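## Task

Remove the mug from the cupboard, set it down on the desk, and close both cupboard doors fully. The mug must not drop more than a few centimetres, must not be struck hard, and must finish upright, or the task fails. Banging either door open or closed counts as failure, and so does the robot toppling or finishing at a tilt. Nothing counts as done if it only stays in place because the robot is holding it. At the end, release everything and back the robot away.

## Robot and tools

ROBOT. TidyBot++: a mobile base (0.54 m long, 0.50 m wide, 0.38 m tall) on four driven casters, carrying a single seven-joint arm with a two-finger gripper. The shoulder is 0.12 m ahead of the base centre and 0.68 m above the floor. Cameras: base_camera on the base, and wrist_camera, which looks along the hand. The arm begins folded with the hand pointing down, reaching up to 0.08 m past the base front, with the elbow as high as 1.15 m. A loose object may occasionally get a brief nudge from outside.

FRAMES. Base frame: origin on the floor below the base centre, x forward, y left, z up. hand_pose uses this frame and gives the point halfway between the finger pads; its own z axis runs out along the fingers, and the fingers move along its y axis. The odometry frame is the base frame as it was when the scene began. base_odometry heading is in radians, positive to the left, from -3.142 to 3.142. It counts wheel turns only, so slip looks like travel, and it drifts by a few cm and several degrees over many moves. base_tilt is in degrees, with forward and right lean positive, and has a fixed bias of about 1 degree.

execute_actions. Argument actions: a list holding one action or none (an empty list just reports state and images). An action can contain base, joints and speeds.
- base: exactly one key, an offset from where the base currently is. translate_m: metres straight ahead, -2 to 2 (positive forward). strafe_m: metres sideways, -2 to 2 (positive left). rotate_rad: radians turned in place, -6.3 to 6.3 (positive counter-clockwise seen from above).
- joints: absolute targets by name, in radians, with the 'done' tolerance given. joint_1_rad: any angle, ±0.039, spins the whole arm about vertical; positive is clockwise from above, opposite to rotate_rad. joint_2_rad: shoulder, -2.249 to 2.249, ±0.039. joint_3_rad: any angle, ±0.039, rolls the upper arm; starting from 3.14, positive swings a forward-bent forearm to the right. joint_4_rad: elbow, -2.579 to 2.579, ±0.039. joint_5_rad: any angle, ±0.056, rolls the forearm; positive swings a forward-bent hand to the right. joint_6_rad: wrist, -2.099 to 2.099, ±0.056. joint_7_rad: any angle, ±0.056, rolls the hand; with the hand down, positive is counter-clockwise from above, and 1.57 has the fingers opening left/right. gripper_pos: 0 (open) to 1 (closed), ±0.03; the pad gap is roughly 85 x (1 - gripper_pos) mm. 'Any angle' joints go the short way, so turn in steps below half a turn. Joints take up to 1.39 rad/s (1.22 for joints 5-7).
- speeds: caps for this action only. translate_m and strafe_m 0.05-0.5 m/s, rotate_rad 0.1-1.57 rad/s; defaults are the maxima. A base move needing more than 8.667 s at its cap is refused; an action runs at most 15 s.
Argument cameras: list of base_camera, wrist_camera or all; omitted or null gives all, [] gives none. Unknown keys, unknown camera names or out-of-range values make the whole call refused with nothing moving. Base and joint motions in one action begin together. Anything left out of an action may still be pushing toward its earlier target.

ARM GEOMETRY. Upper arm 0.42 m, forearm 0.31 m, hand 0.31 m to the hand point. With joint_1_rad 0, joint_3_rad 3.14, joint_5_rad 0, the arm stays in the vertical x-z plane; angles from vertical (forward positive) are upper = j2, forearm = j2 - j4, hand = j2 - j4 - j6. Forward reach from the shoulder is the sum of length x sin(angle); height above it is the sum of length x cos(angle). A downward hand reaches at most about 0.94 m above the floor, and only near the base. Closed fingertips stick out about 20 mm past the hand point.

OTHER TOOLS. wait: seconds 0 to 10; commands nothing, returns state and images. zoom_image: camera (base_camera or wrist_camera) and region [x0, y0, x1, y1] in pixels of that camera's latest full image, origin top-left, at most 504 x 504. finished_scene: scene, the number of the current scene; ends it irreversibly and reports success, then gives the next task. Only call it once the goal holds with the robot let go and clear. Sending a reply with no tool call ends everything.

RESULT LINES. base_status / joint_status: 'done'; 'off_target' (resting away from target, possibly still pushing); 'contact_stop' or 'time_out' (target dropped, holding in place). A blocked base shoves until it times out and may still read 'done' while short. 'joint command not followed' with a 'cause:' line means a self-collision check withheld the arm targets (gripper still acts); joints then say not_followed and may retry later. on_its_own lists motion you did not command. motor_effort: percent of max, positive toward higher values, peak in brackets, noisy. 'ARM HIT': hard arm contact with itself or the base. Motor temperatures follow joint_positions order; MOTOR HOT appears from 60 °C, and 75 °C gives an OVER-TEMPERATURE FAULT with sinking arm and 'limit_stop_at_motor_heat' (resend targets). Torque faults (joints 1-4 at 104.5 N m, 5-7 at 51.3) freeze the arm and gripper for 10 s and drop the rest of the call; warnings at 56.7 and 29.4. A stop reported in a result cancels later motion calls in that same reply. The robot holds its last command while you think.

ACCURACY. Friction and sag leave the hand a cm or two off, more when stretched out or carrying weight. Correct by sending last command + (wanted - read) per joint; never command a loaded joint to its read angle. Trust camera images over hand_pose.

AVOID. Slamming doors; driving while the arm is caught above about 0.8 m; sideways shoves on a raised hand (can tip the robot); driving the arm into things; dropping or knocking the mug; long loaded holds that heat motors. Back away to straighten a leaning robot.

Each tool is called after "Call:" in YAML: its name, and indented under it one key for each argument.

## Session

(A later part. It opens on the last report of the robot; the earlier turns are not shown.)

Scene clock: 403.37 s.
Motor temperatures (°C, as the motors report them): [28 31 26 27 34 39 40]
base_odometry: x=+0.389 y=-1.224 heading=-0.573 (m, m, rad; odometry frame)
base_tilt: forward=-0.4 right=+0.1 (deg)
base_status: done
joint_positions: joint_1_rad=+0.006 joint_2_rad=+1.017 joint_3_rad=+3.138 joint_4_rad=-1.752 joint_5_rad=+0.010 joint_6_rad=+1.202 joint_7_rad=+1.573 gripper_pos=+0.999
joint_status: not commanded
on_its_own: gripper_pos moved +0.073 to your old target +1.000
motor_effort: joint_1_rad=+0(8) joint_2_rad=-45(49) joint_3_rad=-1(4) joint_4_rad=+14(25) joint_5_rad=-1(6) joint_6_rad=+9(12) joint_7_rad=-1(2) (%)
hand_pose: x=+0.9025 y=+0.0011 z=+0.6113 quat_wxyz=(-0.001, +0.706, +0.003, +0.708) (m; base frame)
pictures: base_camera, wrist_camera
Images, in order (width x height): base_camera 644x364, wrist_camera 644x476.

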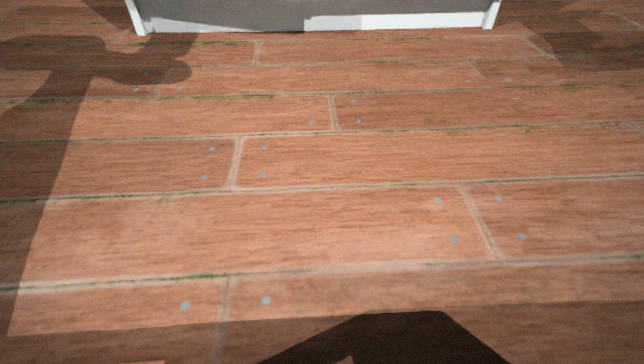

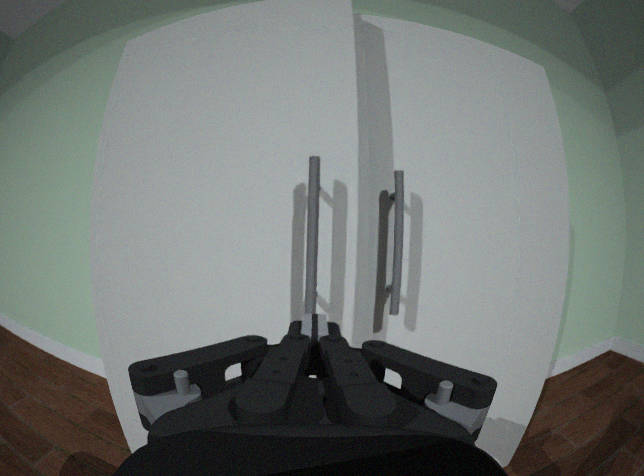

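Call:
execute_actions:
  actions:
    - {"base":{"translate_m":0.155},"speeds":{"translate_m":0.06},"joints":{"gripper_pos":0.3}}
  cameras: ["wrist_camera"]

Call:
execute_actions:
  actions:
    - {"joints":{"gripper_pos":1}}
  cameras: []

Call:
execute_actions:
  actions:
    - {"base":{"translate_m":-0.15},"speeds":{"translate_m":0.05}}

Scene clock: 410.50 s.
Motor temperatures (°C, as the motors report them): [28 31 26 27 34 39 40]
base_odometry: x=+0.519 y=-1.308 heading=-0.573 (m, m, rad; odometry frame)
base_tilt: forward=-0.4 right=+0.2 (deg)
base_status: done
joint_positions: joint_1_rad=+0.006 joint_2_rad=+1.017 joint_3_rad=+3.138 joint_4_rad=-1.752 joint_5_rad=+0.010 joint_6_rad=+1.202 joint_7_rad=+1.573 gripper_pos=+0.300
joint_status: all done
motor_effort: joint_1_rad=+0(0) joint_2_rad=-44(45) joint_3_rad=-1(1) joint_4_rad=+14(15) joint_5_rad=-1(1) joint_6_rad=+9(9) joint_7_rad=-1(1) (%)
hand_pose: x=+0.9025 y=+0.0011 z=+0.6113 quat_wxyz=(-0.001, +0.706, +0.003, +0.708) (m; base frame)
pictures: wrist_camera
Images, in order (width x height): wrist_camera 644x476.

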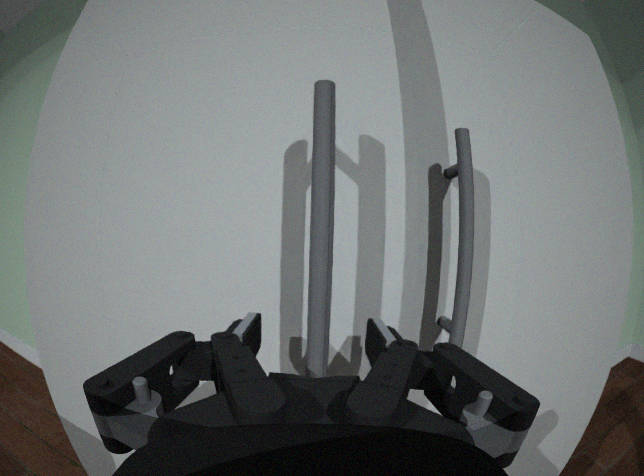

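Scene clock: 411.43 s.
Motor temperatures (°C, as the motors report them): [28 31 26 27 34 39 40]
base_odometry: x=+0.519 y=-1.308 heading=-0.573 (m, m, rad; odometry frame)
base_tilt: forward=-0.4 right=+0.1 (deg)
base_status: not commanded
joint_positions: joint_1_rad=+0.007 joint_2_rad=+1.017 joint_3_rad=+3.139 joint_4_rad=-1.752 joint_5_rad=+0.008 joint_6_rad=+1.202 joint_7_rad=+1.573 gripper_pos=+0.904
joint_status: gripper_pos off_target (ended at +0.904, target +1.000)
motor_effort: joint_1_rad=-4(4) joint_2_rad=-44(44) joint_3_rad=-4(5) joint_4_rad=+14(15) joint_5_rad=+1(4) joint_6_rad=+8(9) joint_7_rad=-2(2) (%)
hand_pose: x=+0.9025 y=-0.0009 z=+0.6113 quat_wxyz=(+0.001, +0.706, +0.002, +0.708) (m; base frame)
pictures: none
No camera images: the call's "cameras" was empty. Leave "cameras" out to get every camera's image.

Scene clock: 414.93 s.
Motor temperatures (°C, as the motors report them): [28 31 26 27 34 39 40]
base_odometry: x=+0.393 y=-1.226 heading=-0.572 (m, m, rad; odometry frame)
base_tilt: forward=-0.4 right=+0.1 (deg)
base_status: done
joint_positions: joint_1_rad=-0.037 joint_2_rad=+1.019 joint_3_rad=+3.134 joint_4_rad=-1.748 joint_5_rad=+0.008 joint_6_rad=+1.203 joint_7_rad=+1.573 gripper_pos=+0.905
joint_status: not commanded
motor_effort: joint_1_rad=+6(10) joint_2_rad=-47(50) joint_3_rad=+2(5) joint_4_rad=+12(17) joint_5_rad=-5(7) joint_6_rad=+11(13) joint_7_rad=-3(3) (%)
hand_pose: x=+0.9028 y=+0.0360 z=+0.6118 quat_wxyz=(-0.017, +0.705, +0.017, +0.709) (m; base frame)
pictures: base_camera, wrist_camera
Images, in order (width x height): base_camera 644x364, wrist_camera 644x476.

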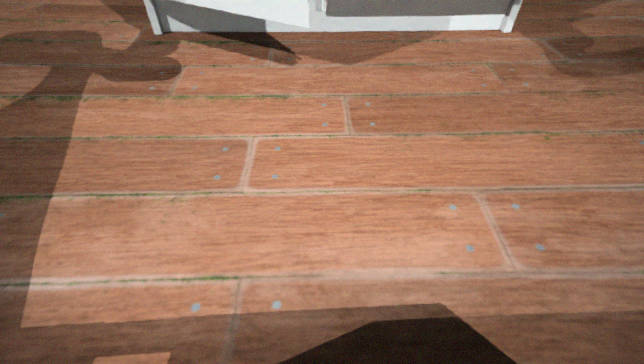

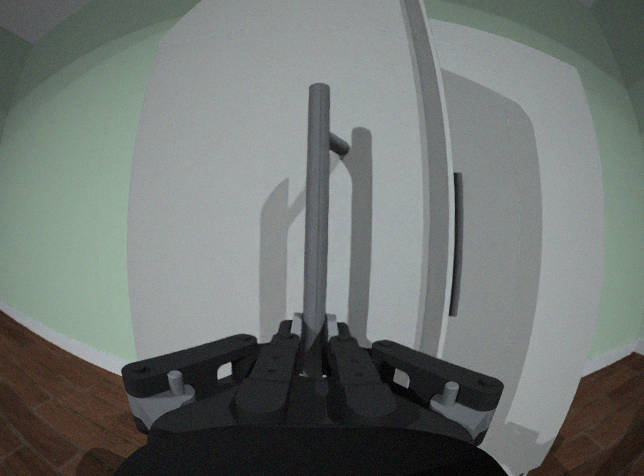

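Call:
execute_actions:
  actions:
    - {"base":{"strafe_m":0.07},"speeds":{"strafe_m":0.05}}
  cameras: []

Call:
execute_actions:
  actions:
    - {"base":{"translate_m":-0.07},"speeds":{"translate_m":0.05}}
  cameras: []

Call:
execute_actions:
  actions:
    - {"base":{"strafe_m":0.06},"speeds":{"strafe_m":0.05}}
  cameras: []

Call:
execute_actions:
  actions:
    - {"joints":{"gripper_pos":0.2}}
  cameras: []

Call:
execute_actions:
  actions:
    - {"base":{"translate_m":-0.15},"speeds":{"translate_m":0.1}}

Scene clock: 421.60 s.
Motor temperatures (°C, as the motors report them): [28 31 26 27 34 39 40]
base_odometry: x=+0.431 y=-1.168 heading=-0.573 (m, m, rad; odometry frame)
base_tilt: forward=-0.4 right=+0.2 (deg)
base_status: done
joint_positions: joint_1_rad=+0.038 joint_2_rad=+1.019 joint_3_rad=+3.153 joint_4_rad=-1.748 joint_5_rad=+0.007 joint_6_rad=+1.203 joint_7_rad=+1.573 gripper_pos=+0.906
joint_status: not commanded
motor_effort: joint_1_rad=-8(10) joint_2_rad=-44(47) joint_3_rad=-6(7) joint_4_rad=+16(17) joint_5_rad=+3(5) joint_6_rad=+8(10) joint_7_rad=-1(3) (%)
hand_pose: x=+0.9030 y=-0.0322 z=+0.6115 quat_wxyz=(+0.019, +0.705, -0.008, +0.709) (m; base frame)
pictures: none
No camera images: the call's "cameras" was empty. Leave "cameras" out to get every camera's image.

Scene clock: 423.50 s.
Motor temperatures (°C, as the motors report them): [28 31 26 27 34 39 40]
base_odometry: x=+0.372 y=-1.130 heading=-0.573 (m, m, rad; odometry frame)
base_tilt: forward=-0.4 right=+0.2 (deg)
base_status: done
joint_positions: joint_1_rad=-0.033 joint_2_rad=+1.021 joint_3_rad=+3.137 joint_4_rad=-1.745 joint_5_rad=+0.007 joint_6_rad=+1.204 joint_7_rad=+1.573 gripper_pos=+0.907
joint_status: not commanded
motor_effort: joint_1_rad=+5(9) joint_2_rad=-46(51) joint_3_rad=+1(6) joint_4_rad=+11(17) joint_5_rad=-4(7) joint_6_rad=+10(13) joint_7_rad=-3(3) (%)
hand_pose: x=+0.9036 y=+0.0316 z=+0.6118 quat_wxyz=(-0.015, +0.704, +0.015, +0.710) (m; base frame)
pictures: none
No camera images: the call's "cameras" was empty. Leave "cameras" out to get every camera's image.

Scene clock: 425.20 s.
Motor temperatures (°C, as the motors report them): [28 31 26 27 34 39 40]
base_odometry: x=+0.405 y=-1.079 heading=-0.573 (m, m, rad; odometry frame)
base_tilt: forward=-0.4 right=+0.1 (deg)
base_status: done
joint_positions: joint_1_rad=+0.033 joint_2_rad=+1.021 joint_3_rad=+3.150 joint_4_rad=-1.750 joint_5_rad=+0.007 joint_6_rad=+1.210 joint_7_rad=+1.573 gripper_pos=+0.907
joint_status: not commanded
motor_effort: joint_1_rad=-7(9) joint_2_rad=-42(47) joint_3_rad=-6(7) joint_4_rad=+15(17) joint_5_rad=+3(5) joint_6_rad=+7(10) joint_7_rad=-2(3) (%)
hand_pose: x=+0.9025 y=-0.0265 z=+0.6115 quat_wxyz=(+0.015, +0.704, -0.007, +0.710) (m; base frame)
pictures: none
No camera images: the call's "cameras" was empty. Leave "cameras" out to get every camera's image.

Scene clock: 426.20 s.
Motor temperatures (°C, as the motors report them): [28 31 26 27 34 39 40]
base_odometry: x=+0.405 y=-1.079 heading=-0.573 (m, m, rad; odometry frame)
base_tilt: forward=-0.4 right=+0.2 (deg)
base_status: not commanded
joint_positions: joint_1_rad=+0.002 joint_2_rad=+1.021 joint_3_rad=+3.149 joint_4_rad=-1.748 joint_5_rad=+0.007 joint_6_rad=+1.210 joint_7_rad=+1.573 gripper_pos=+0.200
joint_status: all done
motor_effort: joint_1_rad=+0(7) joint_2_rad=-44(45) joint_3_rad=+0(6) joint_4_rad=+14(16) joint_5_rad=-1(3) joint_6_rad=+9(9) joint_7_rad=-1(2) (%)
hand_pose: x=+0.9035 y=-0.0020 z=+0.6123 quat_wxyz=(+0.004, +0.703, +0.004, +0.711) (m; base frame)
pictures: none
No camera images: the call's "cameras" was empty. Leave "cameras" out to get every camera's image.

Scene clock: 428.27 s.
Motor temperatures (°C, as the motors report them): [28 31 26 27 34 39 40]
base_odometry: x=+0.278 y=-0.998 heading=-0.573 (m, m, rad; odometry frame)
base_tilt: forward=-0.4 right=+0.2 (deg)
base_status: done
joint_positions: joint_1_rad=+0.002 joint_2_rad=+1.021 joint_3_rad=+3.149 joint_4_rad=-1.748 joint_5_rad=+0.007 joint_6_rad=+1.210 joint_7_rad=+1.573 gripper_pos=+0.200
joint_status: not commanded
motor_effort: joint_1_rad=+1(1) joint_2_rad=-44(49) joint_3_rad=-1(1) joint_4_rad=+14(15) joint_5_rad=-1(1) joint_6_rad=+9(10) joint_7_rad=-1(1) (%)
hand_pose: x=+0.9034 y=-0.0020 z=+0.6122 quat_wxyz=(+0.004, +0.703, +0.004, +0.711) (m; base frame)
pictures: base_camera, wrist_camera
Images, in order (width x height): base_camera 644x364, wrist_camera 644x476.

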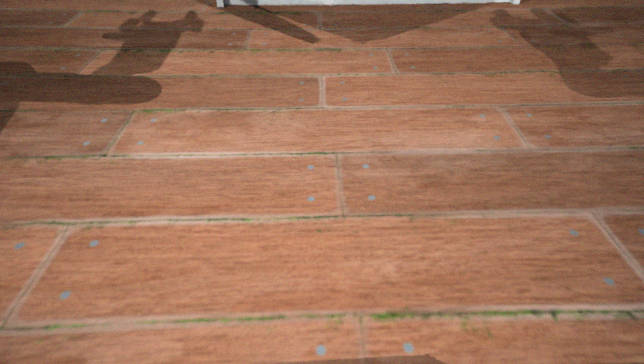

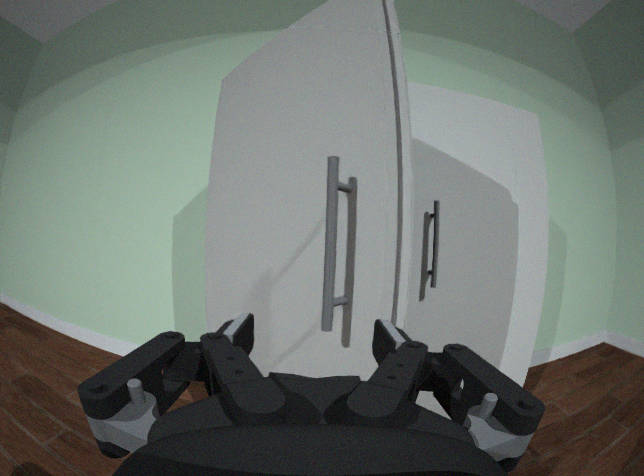

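Call:
execute_actions:
  actions:
    - {"base":{"strafe_m":-0.235},"speeds":{"strafe_m":0.2},"joints":{"gripper_pos":0.3}}
  cameras: []

Call:
execute_actions:
  actions:
    - {"base":{"translate_m":0.25},"speeds":{"translate_m":0.12}}
  cameras: ["wrist_camera"]

Scene clock: 436.23 s.
Motor temperatures (°C, as the motors report them): [28 31 26 27 34 39 40]
base_odometry: x=+0.151 y=-1.195 heading=-0.573 (m, m, rad; odometry frame)
base_tilt: forward=-0.4 right=+0.2 (deg)
base_status: done
joint_positions: joint_1_rad=+0.003 joint_2_rad=+1.021 joint_3_rad=+3.149 joint_4_rad=-1.748 joint_5_rad=+0.007 joint_6_rad=+1.210 joint_7_rad=+1.573 gripper_pos=+0.300
joint_status: all done
motor_effort: joint_1_rad=+0(3) joint_2_rad=-44(45) joint_3_rad=-1(2) joint_4_rad=+13(14) joint_5_rad=-1(0) joint_6_rad=+8(9) joint_7_rad=-2(1) (%)
hand_pose: x=+0.9034 y=-0.0027 z=+0.6122 quat_wxyz=(+0.004, +0.703, +0.004, +0.711) (m; base frame)
pictures: none
No camera images: the call's "cameras" was empty. Leave "cameras" out to get every camera's image.

Scene clock: 438.93 s.
Motor temperatures (°C, as the motors report them): [28 31 26 27 34 39 40]
base_odometry: x=+0.361 y=-1.331 heading=-0.573 (m, m, rad; odometry frame)
base_tilt: forward=-0.4 right=+0.2 (deg)
base_status: done
joint_positions: joint_1_rad=+0.003 joint_2_rad=+1.021 joint_3_rad=+3.149 joint_4_rad=-1.748 joint_5_rad=+0.007 joint_6_rad=+1.210 joint_7_rad=+1.573 gripper_pos=+0.300
joint_status: not commanded
motor_effort: joint_1_rad=+0(0) joint_2_rad=-44(45) joint_3_rad=-1(1) joint_4_rad=+14(15) joint_5_rad=-1(1) joint_6_rad=+9(9) joint_7_rad=-1(1) (%)
hand_pose: x=+0.9034 y=-0.0027 z=+0.6122 quat_wxyz=(+0.004, +0.703, +0.004, +0.711) (m; base frame)
pictures: wrist_camera
Images, in order (width x height): wrist_camera 644x476.

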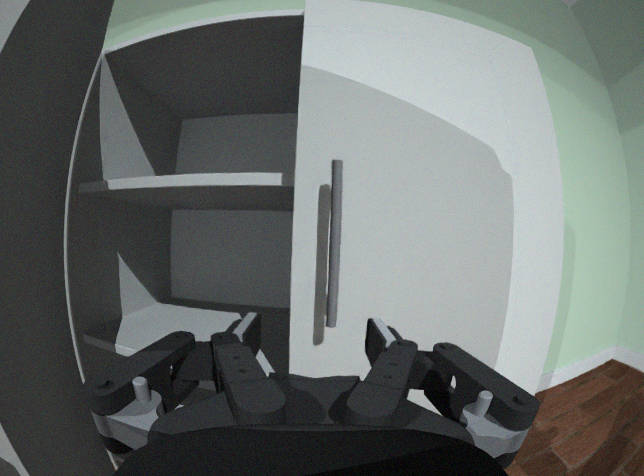

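Call:
execute_actions:
  actions:
    - {"base":{"strafe_m":-0.025},"speeds":{"strafe_m":0.05}}
  cameras: []

Call:
execute_actions:
  actions:
    - {"base":{"translate_m":0.155},"speeds":{"translate_m":0.06}}
  cameras: ["wrist_camera"]

Call:
execute_actions:
  actions:
    - {"joints":{"gripper_pos":1}}
  cameras: []

Call:
execute_actions:
  actions:
    - {"base":{"translate_m":-0.14},"speeds":{"translate_m":0.05}}

Scene clock: 445.10 s.
Motor temperatures (°C, as the motors report them): [28 31 26 27 34 39 40]
base_odometry: x=+0.348 y=-1.352 heading=-0.573 (m, m, rad; odometry frame)
base_tilt: forward=-0.4 right=+0.2 (deg)
base_status: done
joint_positions: joint_1_rad=+0.003 joint_2_rad=+1.021 joint_3_rad=+3.149 joint_4_rad=-1.748 joint_5_rad=+0.007 joint_6_rad=+1.210 joint_7_rad=+1.573 gripper_pos=+0.300
joint_status: not commanded
motor_effort: joint_1_rad=+0(3) joint_2_rad=-44(45) joint_3_rad=-1(2) joint_4_rad=+14(14) joint_5_rad=-1(0) joint_6_rad=+9(9) joint_7_rad=-1(1) (%)
hand_pose: x=+0.9034 y=-0.0023 z=+0.6122 quat_wxyz=(+0.004, +0.703, +0.004, +0.711) (m; base frame)
pictures: none
No camera images: the call's "cameras" was empty. Leave "cameras" out to get every camera's image.

Scene clock: 448.20 s.
Motor temperatures (°C, as the motors report them): [28 31 26 27 34 39 40]
base_odometry: x=+0.478 y=-1.436 heading=-0.573 (m, m, rad; odometry frame)
base_tilt: forward=-0.4 right=+0.1 (deg)
base_status: done
joint_positions: joint_1_rad=+0.003 joint_2_rad=+1.021 joint_3_rad=+3.149 joint_4_rad=-1.748 joint_5_rad=+0.007 joint_6_rad=+1.210 joint_7_rad=+1.573 gripper_pos=+0.300
joint_status: not commanded
motor_effort: joint_1_rad=+0(1) joint_2_rad=-44(47) joint_3_rad=-1(1) joint_4_rad=+13(16) joint_5_rad=-2(1) joint_6_rad=+8(9) joint_7_rad=-1(1) (%)
hand_pose: x=+0.9034 y=-0.0023 z=+0.6122 quat_wxyz=(+0.004, +0.703, +0.004, +0.711) (m; base frame)
pictures: wrist_camera
Images, in order (width x height): wrist_camera 644x476.

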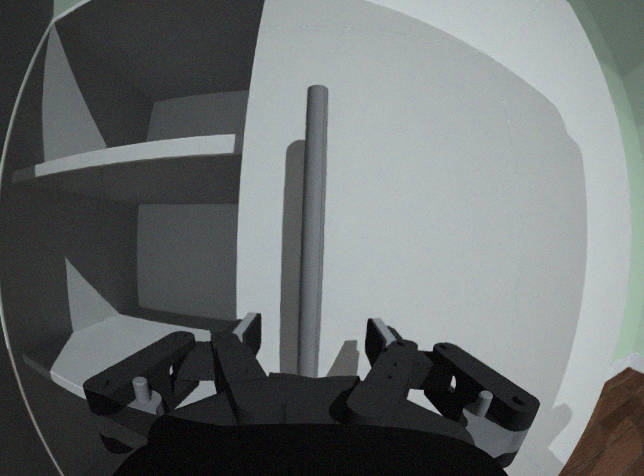

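Scene clock: 449.13 s.
Motor temperatures (°C, as the motors report them): [28 31 26 27 34 39 40]
base_odometry: x=+0.478 y=-1.436 heading=-0.573 (m, m, rad; odometry frame)
base_tilt: forward=-0.4 right=+0.1 (deg)
base_status: not commanded
joint_positions: joint_1_rad=+0.000 joint_2_rad=+1.021 joint_3_rad=+3.147 joint_4_rad=-1.749 joint_5_rad=+0.007 joint_6_rad=+1.210 joint_7_rad=+1.573 gripper_pos=+0.908
joint_status: gripper_pos off_target (ended at +0.908, target +1.000)
motor_effort: joint_1_rad=+1(6) joint_2_rad=-44(44) joint_3_rad=-1(4) joint_4_rad=+15(16) joint_5_rad=-2(7) joint_6_rad=+8(9) joint_7_rad=-2(2) (%)
hand_pose: x=+0.9032 y=+0.0003 z=+0.6121 quat_wxyz=(+0.002, +0.703, +0.004, +0.711) (m; base frame)
pictures: none
No camera images: the call's "cameras" was empty. Leave "cameras" out to get every camera's image.

Scene clock: 452.40 s.
Motor temperatures (°C, as the motors report them): [28 31 26 27 34 39 40]
base_odometry: x=+0.360 y=-1.360 heading=-0.573 (m, m, rad; odometry frame)
base_tilt: forward=-0.4 right=+0.2 (deg)
base_status: done
joint_positions: joint_1_rad=+0.031 joint_2_rad=+1.023 joint_3_rad=+3.150 joint_4_rad=-1.745 joint_5_rad=+0.007 joint_6_rad=+1.210 joint_7_rad=+1.573 gripper_pos=+0.909
joint_status: not commanded
motor_effort: joint_1_rad=-8(10) joint_2_rad=-44(54) joint_3_rad=-7(8) joint_4_rad=+11(16) joint_5_rad=+3(4) joint_6_rad=+9(16) joint_7_rad=-2(2) (%)
hand_pose: x=+0.9039 y=-0.0251 z=+0.6121 quat_wxyz=(+0.015, +0.702, -0.006, +0.712) (m; base frame)
pictures: base_camera, wrist_camera
Images, in order (width x height): base_camera 644x364, wrist_camera 644x476.

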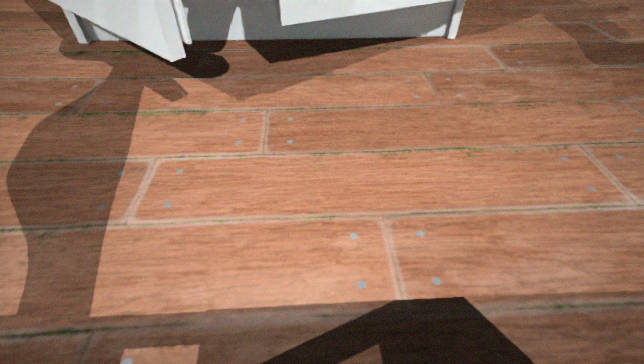

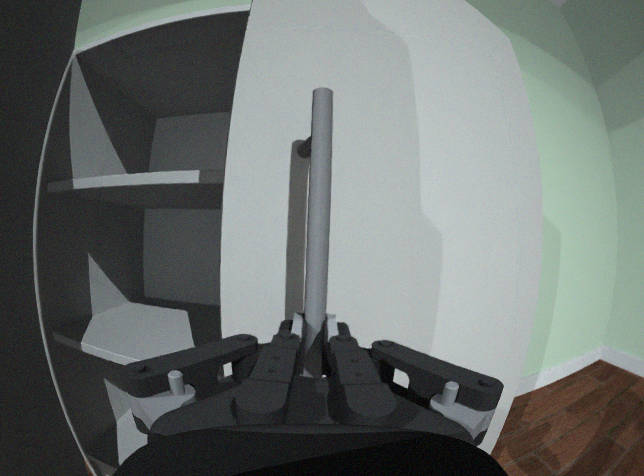

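Call:
execute_actions:
  actions:
    - {"base":{"strafe_m":-0.05},"speeds":{"strafe_m":0.05}}
  cameras: []

Call:
execute_actions:
  actions:
    - {"base":{"translate_m":-0.05},"speeds":{"translate_m":0.05}}
  cameras: []

Call:
execute_actions:
  actions:
    - {"joints":{"gripper_pos":0.3}}
  cameras: []

Call:
execute_actions:
  actions:
    - {"base":{"translate_m":-0.3},"speeds":{"translate_m":0.15}}
  cameras: []

Call:
execute_actions:
  actions:
    - {"base":{"strafe_m":0.37},"joints":{"joint_2_rad":0.7,"joint_4_rad":-1.255,"joint_6_rad":0.36,"gripper_pos":1}}

Scene clock: 460.67 s.
Motor temperatures (°C, as the motors report them): [28 31 26 27 34 39 40]
base_odometry: x=+0.333 y=-1.402 heading=-0.573 (m, m, rad; odometry frame)
base_tilt: forward=-0.4 right=+0.1 (deg)
base_status: done
joint_positions: joint_1_rad=-0.023 joint_2_rad=+1.023 joint_3_rad=+3.140 joint_4_rad=-1.745 joint_5_rad=+0.007 joint_6_rad=+1.210 joint_7_rad=+1.573 gripper_pos=+0.909
joint_status: not commanded
motor_effort: joint_1_rad=+6(8) joint_2_rad=-44(46) joint_3_rad=+2(6) joint_4_rad=+15(16) joint_5_rad=-5(6) joint_6_rad=+8(10) joint_7_rad=-2(2) (%)
hand_pose: x=+0.9038 y=+0.0224 z=+0.6120 quat_wxyz=(-0.010, +0.703, +0.012, +0.711) (m; base frame)
pictures: none
No camera images: the call's "cameras" was empty. Leave "cameras" out to get every camera's image.

Scene clock: 462.17 s.
Motor temperatures (°C, as the motors report them): [28 31 26 27 34 39 40]
base_odometry: x=+0.291 y=-1.375 heading=-0.573 (m, m, rad; odometry frame)
base_tilt: forward=-0.4 right=+0.2 (deg)
base_status: done
joint_positions: joint_1_rad=+0.012 joint_2_rad=+1.023 joint_3_rad=+3.141 joint_4_rad=-1.746 joint_5_rad=+0.007 joint_6_rad=+1.210 joint_7_rad=+1.573 gripper_pos=+0.910
joint_status: not commanded
motor_effort: joint_1_rad=-2(5) joint_2_rad=-44(48) joint_3_rad=-3(5) joint_4_rad=+12(16) joint_5_rad=-1(5) joint_6_rad=+8(11) joint_7_rad=-2(3) (%)
hand_pose: x=+0.9038 y=-0.0055 z=+0.6119 quat_wxyz=(+0.003, +0.703, +0.000, +0.711) (m; base frame)
pictures: none
No camera images: the call's "cameras" was empty. Leave "cameras" out to get every camera's image.

Scene clock: 463.10 s.
Motor temperatures (°C, as the motors report them): [28 31 26 27 34 39 40]
base_odometry: x=+0.291 y=-1.375 heading=-0.573 (m, m, rad; odometry frame)
base_tilt: forward=-0.4 right=+0.1 (deg)
base_status: not commanded
joint_positions: joint_1_rad=+0.008 joint_2_rad=+1.023 joint_3_rad=+3.141 joint_4_rad=-1.746 joint_5_rad=+0.007 joint_6_rad=+1.210 joint_7_rad=+1.573 gripper_pos=+0.300
joint_status: all done
motor_effort: joint_1_rad=-1(4) joint_2_rad=-44(45) joint_3_rad=-1(4) joint_4_rad=+13(13) joint_5_rad=-1(0) joint_6_rad=+8(9) joint_7_rad=-1(2) (%)
hand_pose: x=+0.9038 y=-0.0023 z=+0.6119 quat_wxyz=(+0.002, +0.703, +0.001, +0.711) (m; base frame)
pictures: none
No camera images: the call's "cameras" was empty. Leave "cameras" out to get every camera's image.

Scene clock: 465.77 s.
Motor temperatures (°C, as the motors report them): [28 31 26 27 34 39 40]
base_odometry: x=+0.039 y=-1.213 heading=-0.572 (m, m, rad; odometry frame)
base_tilt: forward=-0.4 right=+0.2 (deg)
base_status: done
joint_positions: joint_1_rad=+0.008 joint_2_rad=+1.023 joint_3_rad=+3.141 joint_4_rad=-1.747 joint_5_rad=+0.007 joint_6_rad=+1.210 joint_7_rad=+1.573 gripper_pos=+0.300
joint_status: not commanded
motor_effort: joint_1_rad=+0(1) joint_2_rad=-44(46) joint_3_rad=-1(2) joint_4_rad=+14(16) joint_5_rad=-1(1) joint_6_rad=+9(9) joint_7_rad=-1(1) (%)
hand_pose: x=+0.9037 y=-0.0023 z=+0.6118 quat_wxyz=(+0.002, +0.703, +0.001, +0.711) (m; base frame)
pictures: none
No camera images: the call's "cameras" was empty. Leave "cameras" out to get every camera's image.

Scene clock: 467.97 s.
Motor temperatures (°C, as the motors report them): [28 31 26 27 34 39 40]
base_odometry: x=+0.239 y=-0.901 heading=-0.572 (m, m, rad; odometry frame)
base_tilt: forward=-0.4 right=+0.1 (deg)
base_status: done
joint_positions: joint_1_rad=-0.006 joint_2_rad=+0.700 joint_3_rad=+3.141 joint_4_rad=-1.258 joint_5_rad=+0.007 joint_6_rad=+0.394 joint_7_rad=+1.573 gripper_pos=+0.999
joint_status: all done
motor_effort: joint_1_rad=+1(4) joint_2_rad=-46(50) joint_3_rad=-1(3) joint_4_rad=+24(24) joint_5_rad=-1(1) joint_6_rad=+9(9) joint_7_rad=-1(1) (%)
hand_pose: x=+0.9924 y=+0.0083 z=+0.8876 quat_wxyz=(-0.001, +0.704, +0.006, +0.710) (m; base frame)
pictures: base_camera, wrist_camera
Images, in order (width x height): base_camera 644x364, wrist_camera 644x476.

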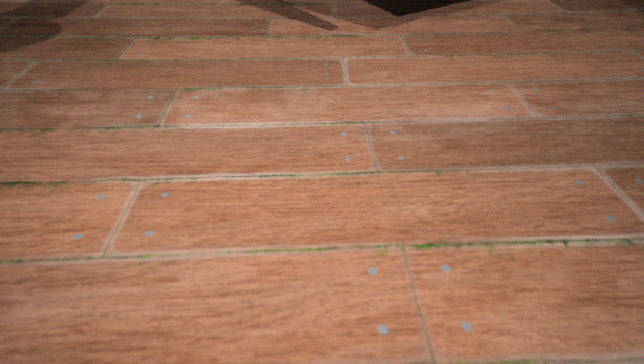

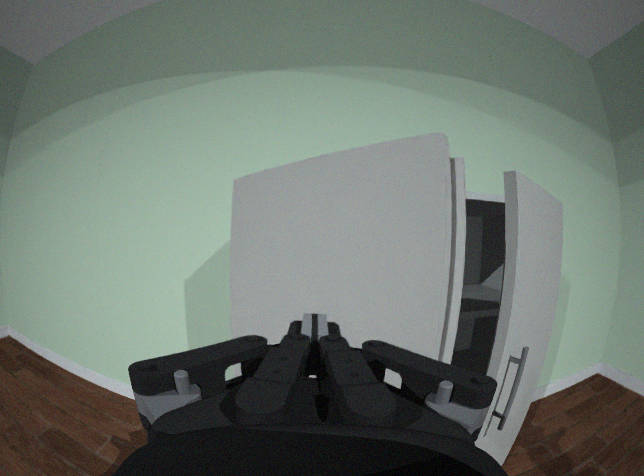

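Call:
execute_actions:
  actions:
    - {"base":{"strafe_m":-0.04},"speeds":{"strafe_m":0.1}}
  cameras: []

Call:
execute_actions:
  actions:
    - {"base":{"translate_m":0.2},"speeds":{"translate_m":0.15}}
  cameras: []

Call:
execute_actions:
  actions:
    - {"base":{"translate_m":0.24},"speeds":{"translate_m":0.05}}

Scene clock: 474.63 s.
Motor temperatures (°C, as the motors report them): [28 31 26 27 34 39 40]
base_odometry: x=+0.218 y=-0.935 heading=-0.573 (m, m, rad; odometry frame)
base_tilt: forward=-0.4 right=+0.1 (deg)
base_status: done
joint_positions: joint_1_rad=+0.002 joint_2_rad=+0.700 joint_3_rad=+3.141 joint_4_rad=-1.258 joint_5_rad=+0.007 joint_6_rad=+0.394 joint_7_rad=+1.573 gripper_pos=+0.999
joint_status: not commanded
motor_effort: joint_1_rad=+0(4) joint_2_rad=-46(46) joint_3_rad=+0(2) joint_4_rad=+25(24) joint_5_rad=-1(1) joint_6_rad=+9(9) joint_7_rad=-1(1) (%)
hand_pose: x=+0.9924 y=+0.0007 z=+0.8876 quat_wxyz=(+0.002, +0.704, +0.003, +0.710) (m; base frame)
pictures: none
No camera images: the call's "cameras" was empty. Leave "cameras" out to get every camera's image.

Scene clock: 476.67 s.
Motor temperatures (°C, as the motors report them): [28 31 26 27 34 39 40]
base_odometry: x=+0.386 y=-1.043 heading=-0.573 (m, m, rad; odometry frame)
base_tilt: forward=-0.3 right=+0.2 (deg)
base_status: done
joint_positions: joint_1_rad=+0.002 joint_2_rad=+0.700 joint_3_rad=+3.141 joint_4_rad=-1.258 joint_5_rad=+0.007 joint_6_rad=+0.392 joint_7_rad=+1.573 gripper_pos=+0.999
joint_status: not commanded
motor_effort: joint_1_rad=+0(2) joint_2_rad=-45(50) joint_3_rad=-1(2) joint_4_rad=+24(25) joint_5_rad=-1(2) joint_6_rad=+8(9) joint_7_rad=-1(2) (%)
hand_pose: x=+0.9924 y=+0.0010 z=+0.8870 quat_wxyz=(+0.002, +0.705, +0.003, +0.709) (m; base frame)
pictures: none
No camera images: the call's "cameras" was empty. Leave "cameras" out to get every camera's image.

Scene clock: 482.00 s.
Motor temperatures (°C, as the motors report them): [28 31 26 27 34 39 40]
base_odometry: x=+0.587 y=-1.173 heading=-0.572 (m, m, rad; odometry frame)
base_tilt: forward=-0.4 right=+0.1 (deg)
base_status: done
joint_positions: joint_1_rad=+0.002 joint_2_rad=+0.647 joint_3_rad=+3.141 joint_4_rad=-1.325 joint_5_rad=+0.007 joint_6_rad=+0.374 joint_7_rad=+1.573 gripper_pos=+0.999
joint_status: not commanded
motor_effort: joint_1_rad=-2(2) joint_2_rad=-34(48) joint_3_rad=-1(1) joint_4_rad=+38(40) joint_5_rad=-1(0) joint_6_rad=+12(12) joint_7_rad=-1(1) (%)
hand_pose: x=+0.9731 y=+0.0010 z=+0.8867 quat_wxyz=(+0.002, +0.716, +0.003, +0.698) (m; base frame)
pictures: base_camera, wrist_camera
Images, in order (width x height): base_camera 644x364, wrist_camera 644x476.

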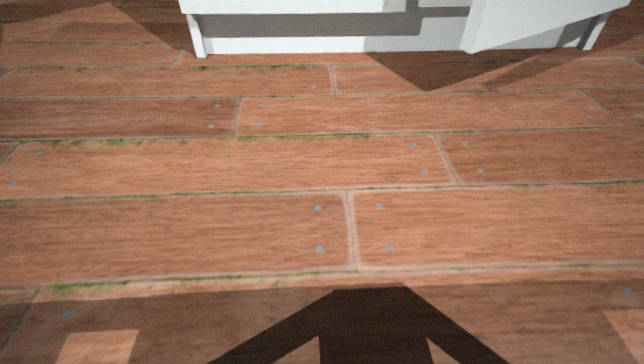

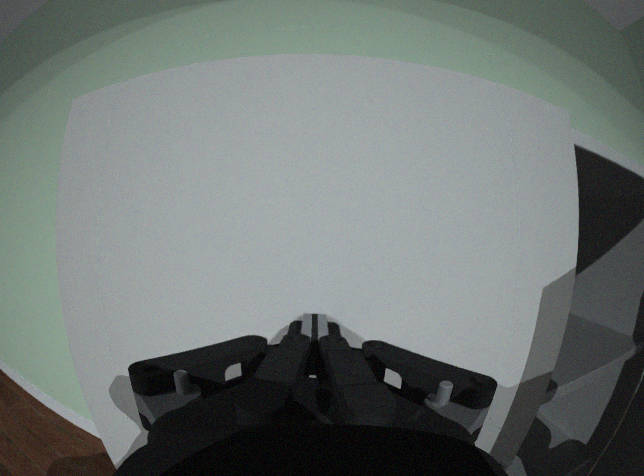

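Call:
execute_actions:
  actions:
    - {"base":{"translate_m":-0.3}}
  cameras: []

Call:
execute_actions:
  actions:
    - {"base":{"strafe_m":-0.42}}
  cameras: []

Call:
execute_actions:
  actions:
    - {"base":{"translate_m":0.12},"speeds":{"translate_m":0.12}}
  cameras: []

Call:
execute_actions:
  actions:
    - {"base":{"translate_m":0.2},"speeds":{"translate_m":0.05}}

Call:
execute_actions:
  actions:
    - {"base":{"translate_m":-0.5}}
  cameras: []

Call:
execute_actions:
  actions:
    - {"base":{"strafe_m":0.2}}

Scene clock: 493.77 s.
Motor temperatures (°C, as the motors report them): [28 31 26 27 34 39 40]
base_odometry: x=+0.335 y=-1.010 heading=-0.573 (m, m, rad; odometry frame)
base_tilt: forward=-0.4 right=+0.2 (deg)
base_status: done
joint_positions: joint_1_rad=+0.002 joint_2_rad=+0.698 joint_3_rad=+3.141 joint_4_rad=-1.254 joint_5_rad=+0.007 joint_6_rad=+0.374 joint_7_rad=+1.573 gripper_pos=+0.999
joint_status: not commanded
motor_effort: joint_1_rad=+0(3) joint_2_rad=-46(49) joint_3_rad=-1(2) joint_4_rad=+24(36) joint_5_rad=-1(0) joint_6_rad=+9(11) joint_7_rad=-1(1) (%)
hand_pose: x=+0.9925 y=+0.0013 z=+0.8842 quat_wxyz=(+0.002, +0.710, +0.003, +0.704) (m; base frame)
pictures: none
No camera images: the call's "cameras" was empty. Leave "cameras" out to get every camera's image.

Scene clock: 496.10 s.
Motor temperatures (°C, as the motors report them): [28 31 26 27 34 39 40]
base_odometry: x=+0.107 y=-1.363 heading=-0.573 (m, m, rad; odometry frame)
base_tilt: forward=-0.3 right=+0.2 (deg)
base_status: done
joint_positions: joint_1_rad=+0.007 joint_2_rad=+0.698 joint_3_rad=+3.141 joint_4_rad=-1.254 joint_5_rad=+0.007 joint_6_rad=+0.374 joint_7_rad=+1.573 gripper_pos=+0.999
joint_status: not commanded
motor_effort: joint_1_rad=+1(4) joint_2_rad=-46(46) joint_3_rad=-1(3) joint_4_rad=+24(24) joint_5_rad=-1(1) joint_6_rad=+9(9) joint_7_rad=-1(1) (%)
hand_pose: x=+0.9925 y=-0.0035 z=+0.8842 quat_wxyz=(+0.004, +0.710, +0.001, +0.704) (m; base frame)
pictures: none
No camera images: the call's "cameras" was empty. Leave "cameras" out to get every camera's image.

Scene clock: 497.73 s.
Motor temperatures (°C, as the motors report them): [28 31 26 27 34 39 40]
base_odometry: x=+0.208 y=-1.429 heading=-0.573 (m, m, rad; odometry frame)
base_tilt: forward=-0.4 right=+0.2 (deg)
base_status: done
joint_positions: joint_1_rad=+0.007 joint_2_rad=+0.698 joint_3_rad=+3.141 joint_4_rad=-1.254 joint_5_rad=+0.007 joint_6_rad=+0.374 joint_7_rad=+1.573 gripper_pos=+0.999
joint_status: not commanded
motor_effort: joint_1_rad=+0(0) joint_2_rad=-46(49) joint_3_rad=-1(1) joint_4_rad=+24(25) joint_5_rad=-1(1) joint_6_rad=+9(9) joint_7_rad=-1(1) (%)
hand_pose: x=+0.9925 y=-0.0035 z=+0.8842 quat_wxyz=(+0.004, +0.710, +0.001, +0.704) (m; base frame)
pictures: none
No camera images: the call's "cameras" was empty. Leave "cameras" out to get every camera's image.

Scene clock: 505.30 s.
Motor temperatures (°C, as the motors report them): [28 31 26 27 34 39 40]
base_odometry: x=+0.373 y=-1.536 heading=-0.574 (m, m, rad; odometry frame)
base_tilt: forward=-0.5 right=+0.2 (deg)
base_status: translate_m time_out (by the wheels' count: +0.197 of +0.200)
joint_positions: joint_1_rad=+0.008 joint_2_rad=+0.609 joint_3_rad=+3.141 joint_4_rad=-1.371 joint_5_rad=+0.007 joint_6_rad=+0.351 joint_7_rad=+1.573 gripper_pos=+0.999
joint_status: not commanded
motor_effort: joint_1_rad=-1(5) joint_2_rad=-25(48) joint_3_rad=-1(3) joint_4_rad=+46(51) joint_5_rad=-1(0) joint_6_rad=+14(16) joint_7_rad=-1(1) (%)
hand_pose: x=+0.9590 y=-0.0044 z=+0.8838 quat_wxyz=(+0.004, +0.727, +0.001, +0.686) (m; base frame)
pictures: base_camera, wrist_camera
Images, in order (width x height): base_camera 644x364, wrist_camera 644x476.

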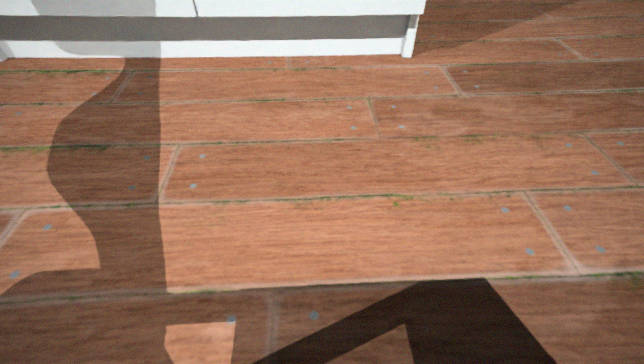

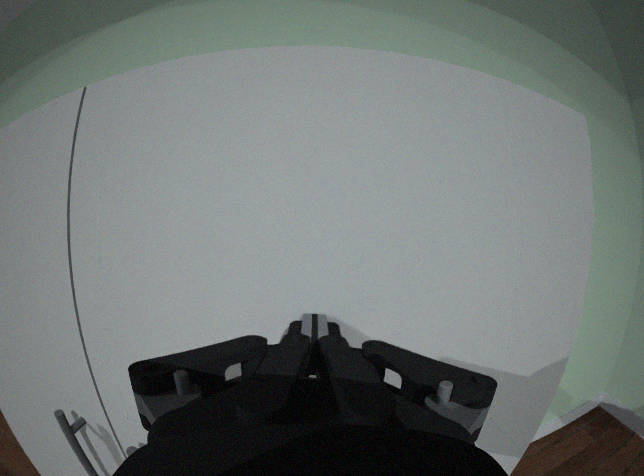

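not run: a stop came earlier in this reply.

not run: a stop came earlier in this reply.

Flush now.

Call:
execute_actions:
  actions:
    - {"base":{"translate_m":-0.5}}

Scene clock: 510.10 s.
Motor temperatures (°C, as the motors report them): [28 31 26 27 34 39 40]
base_odometry: x=-0.047 y=-1.264 heading=-0.574 (m, m, rad; odometry frame)
base_tilt: forward=-0.4 right=+0.2 (deg)
base_status: done
joint_positions: joint_1_rad=+0.007 joint_2_rad=+0.702 joint_3_rad=+3.141 joint_4_rad=-1.253 joint_5_rad=+0.007 joint_6_rad=+0.351 joint_7_rad=+1.573 gripper_pos=+0.999
joint_status: not commanded
motor_effort: joint_1_rad=+0(1) joint_2_rad=-46(50) joint_3_rad=-1(2) joint_4_rad=+24(45) joint_5_rad=-1(1) joint_6_rad=+9(14) joint_7_rad=-1(1) (%)
hand_pose: x=+0.9932 y=-0.0036 z=+0.8756 quat_wxyz=(+0.004, +0.718, +0.001, +0.696) (m; base frame)
pictures: base_camera, wrist_camera
Images, in order (width x height): base_camera 644x364, wrist_camera 644x476.

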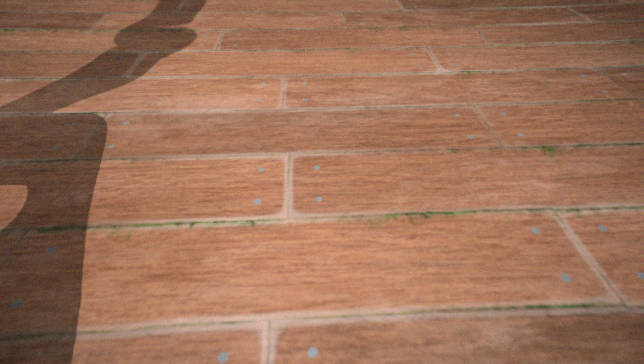

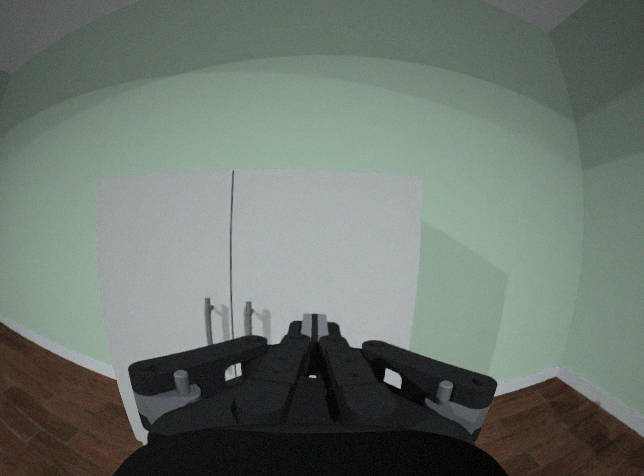

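Call:
finished_scene:
  scene: 2

The scene is finished: the task was done.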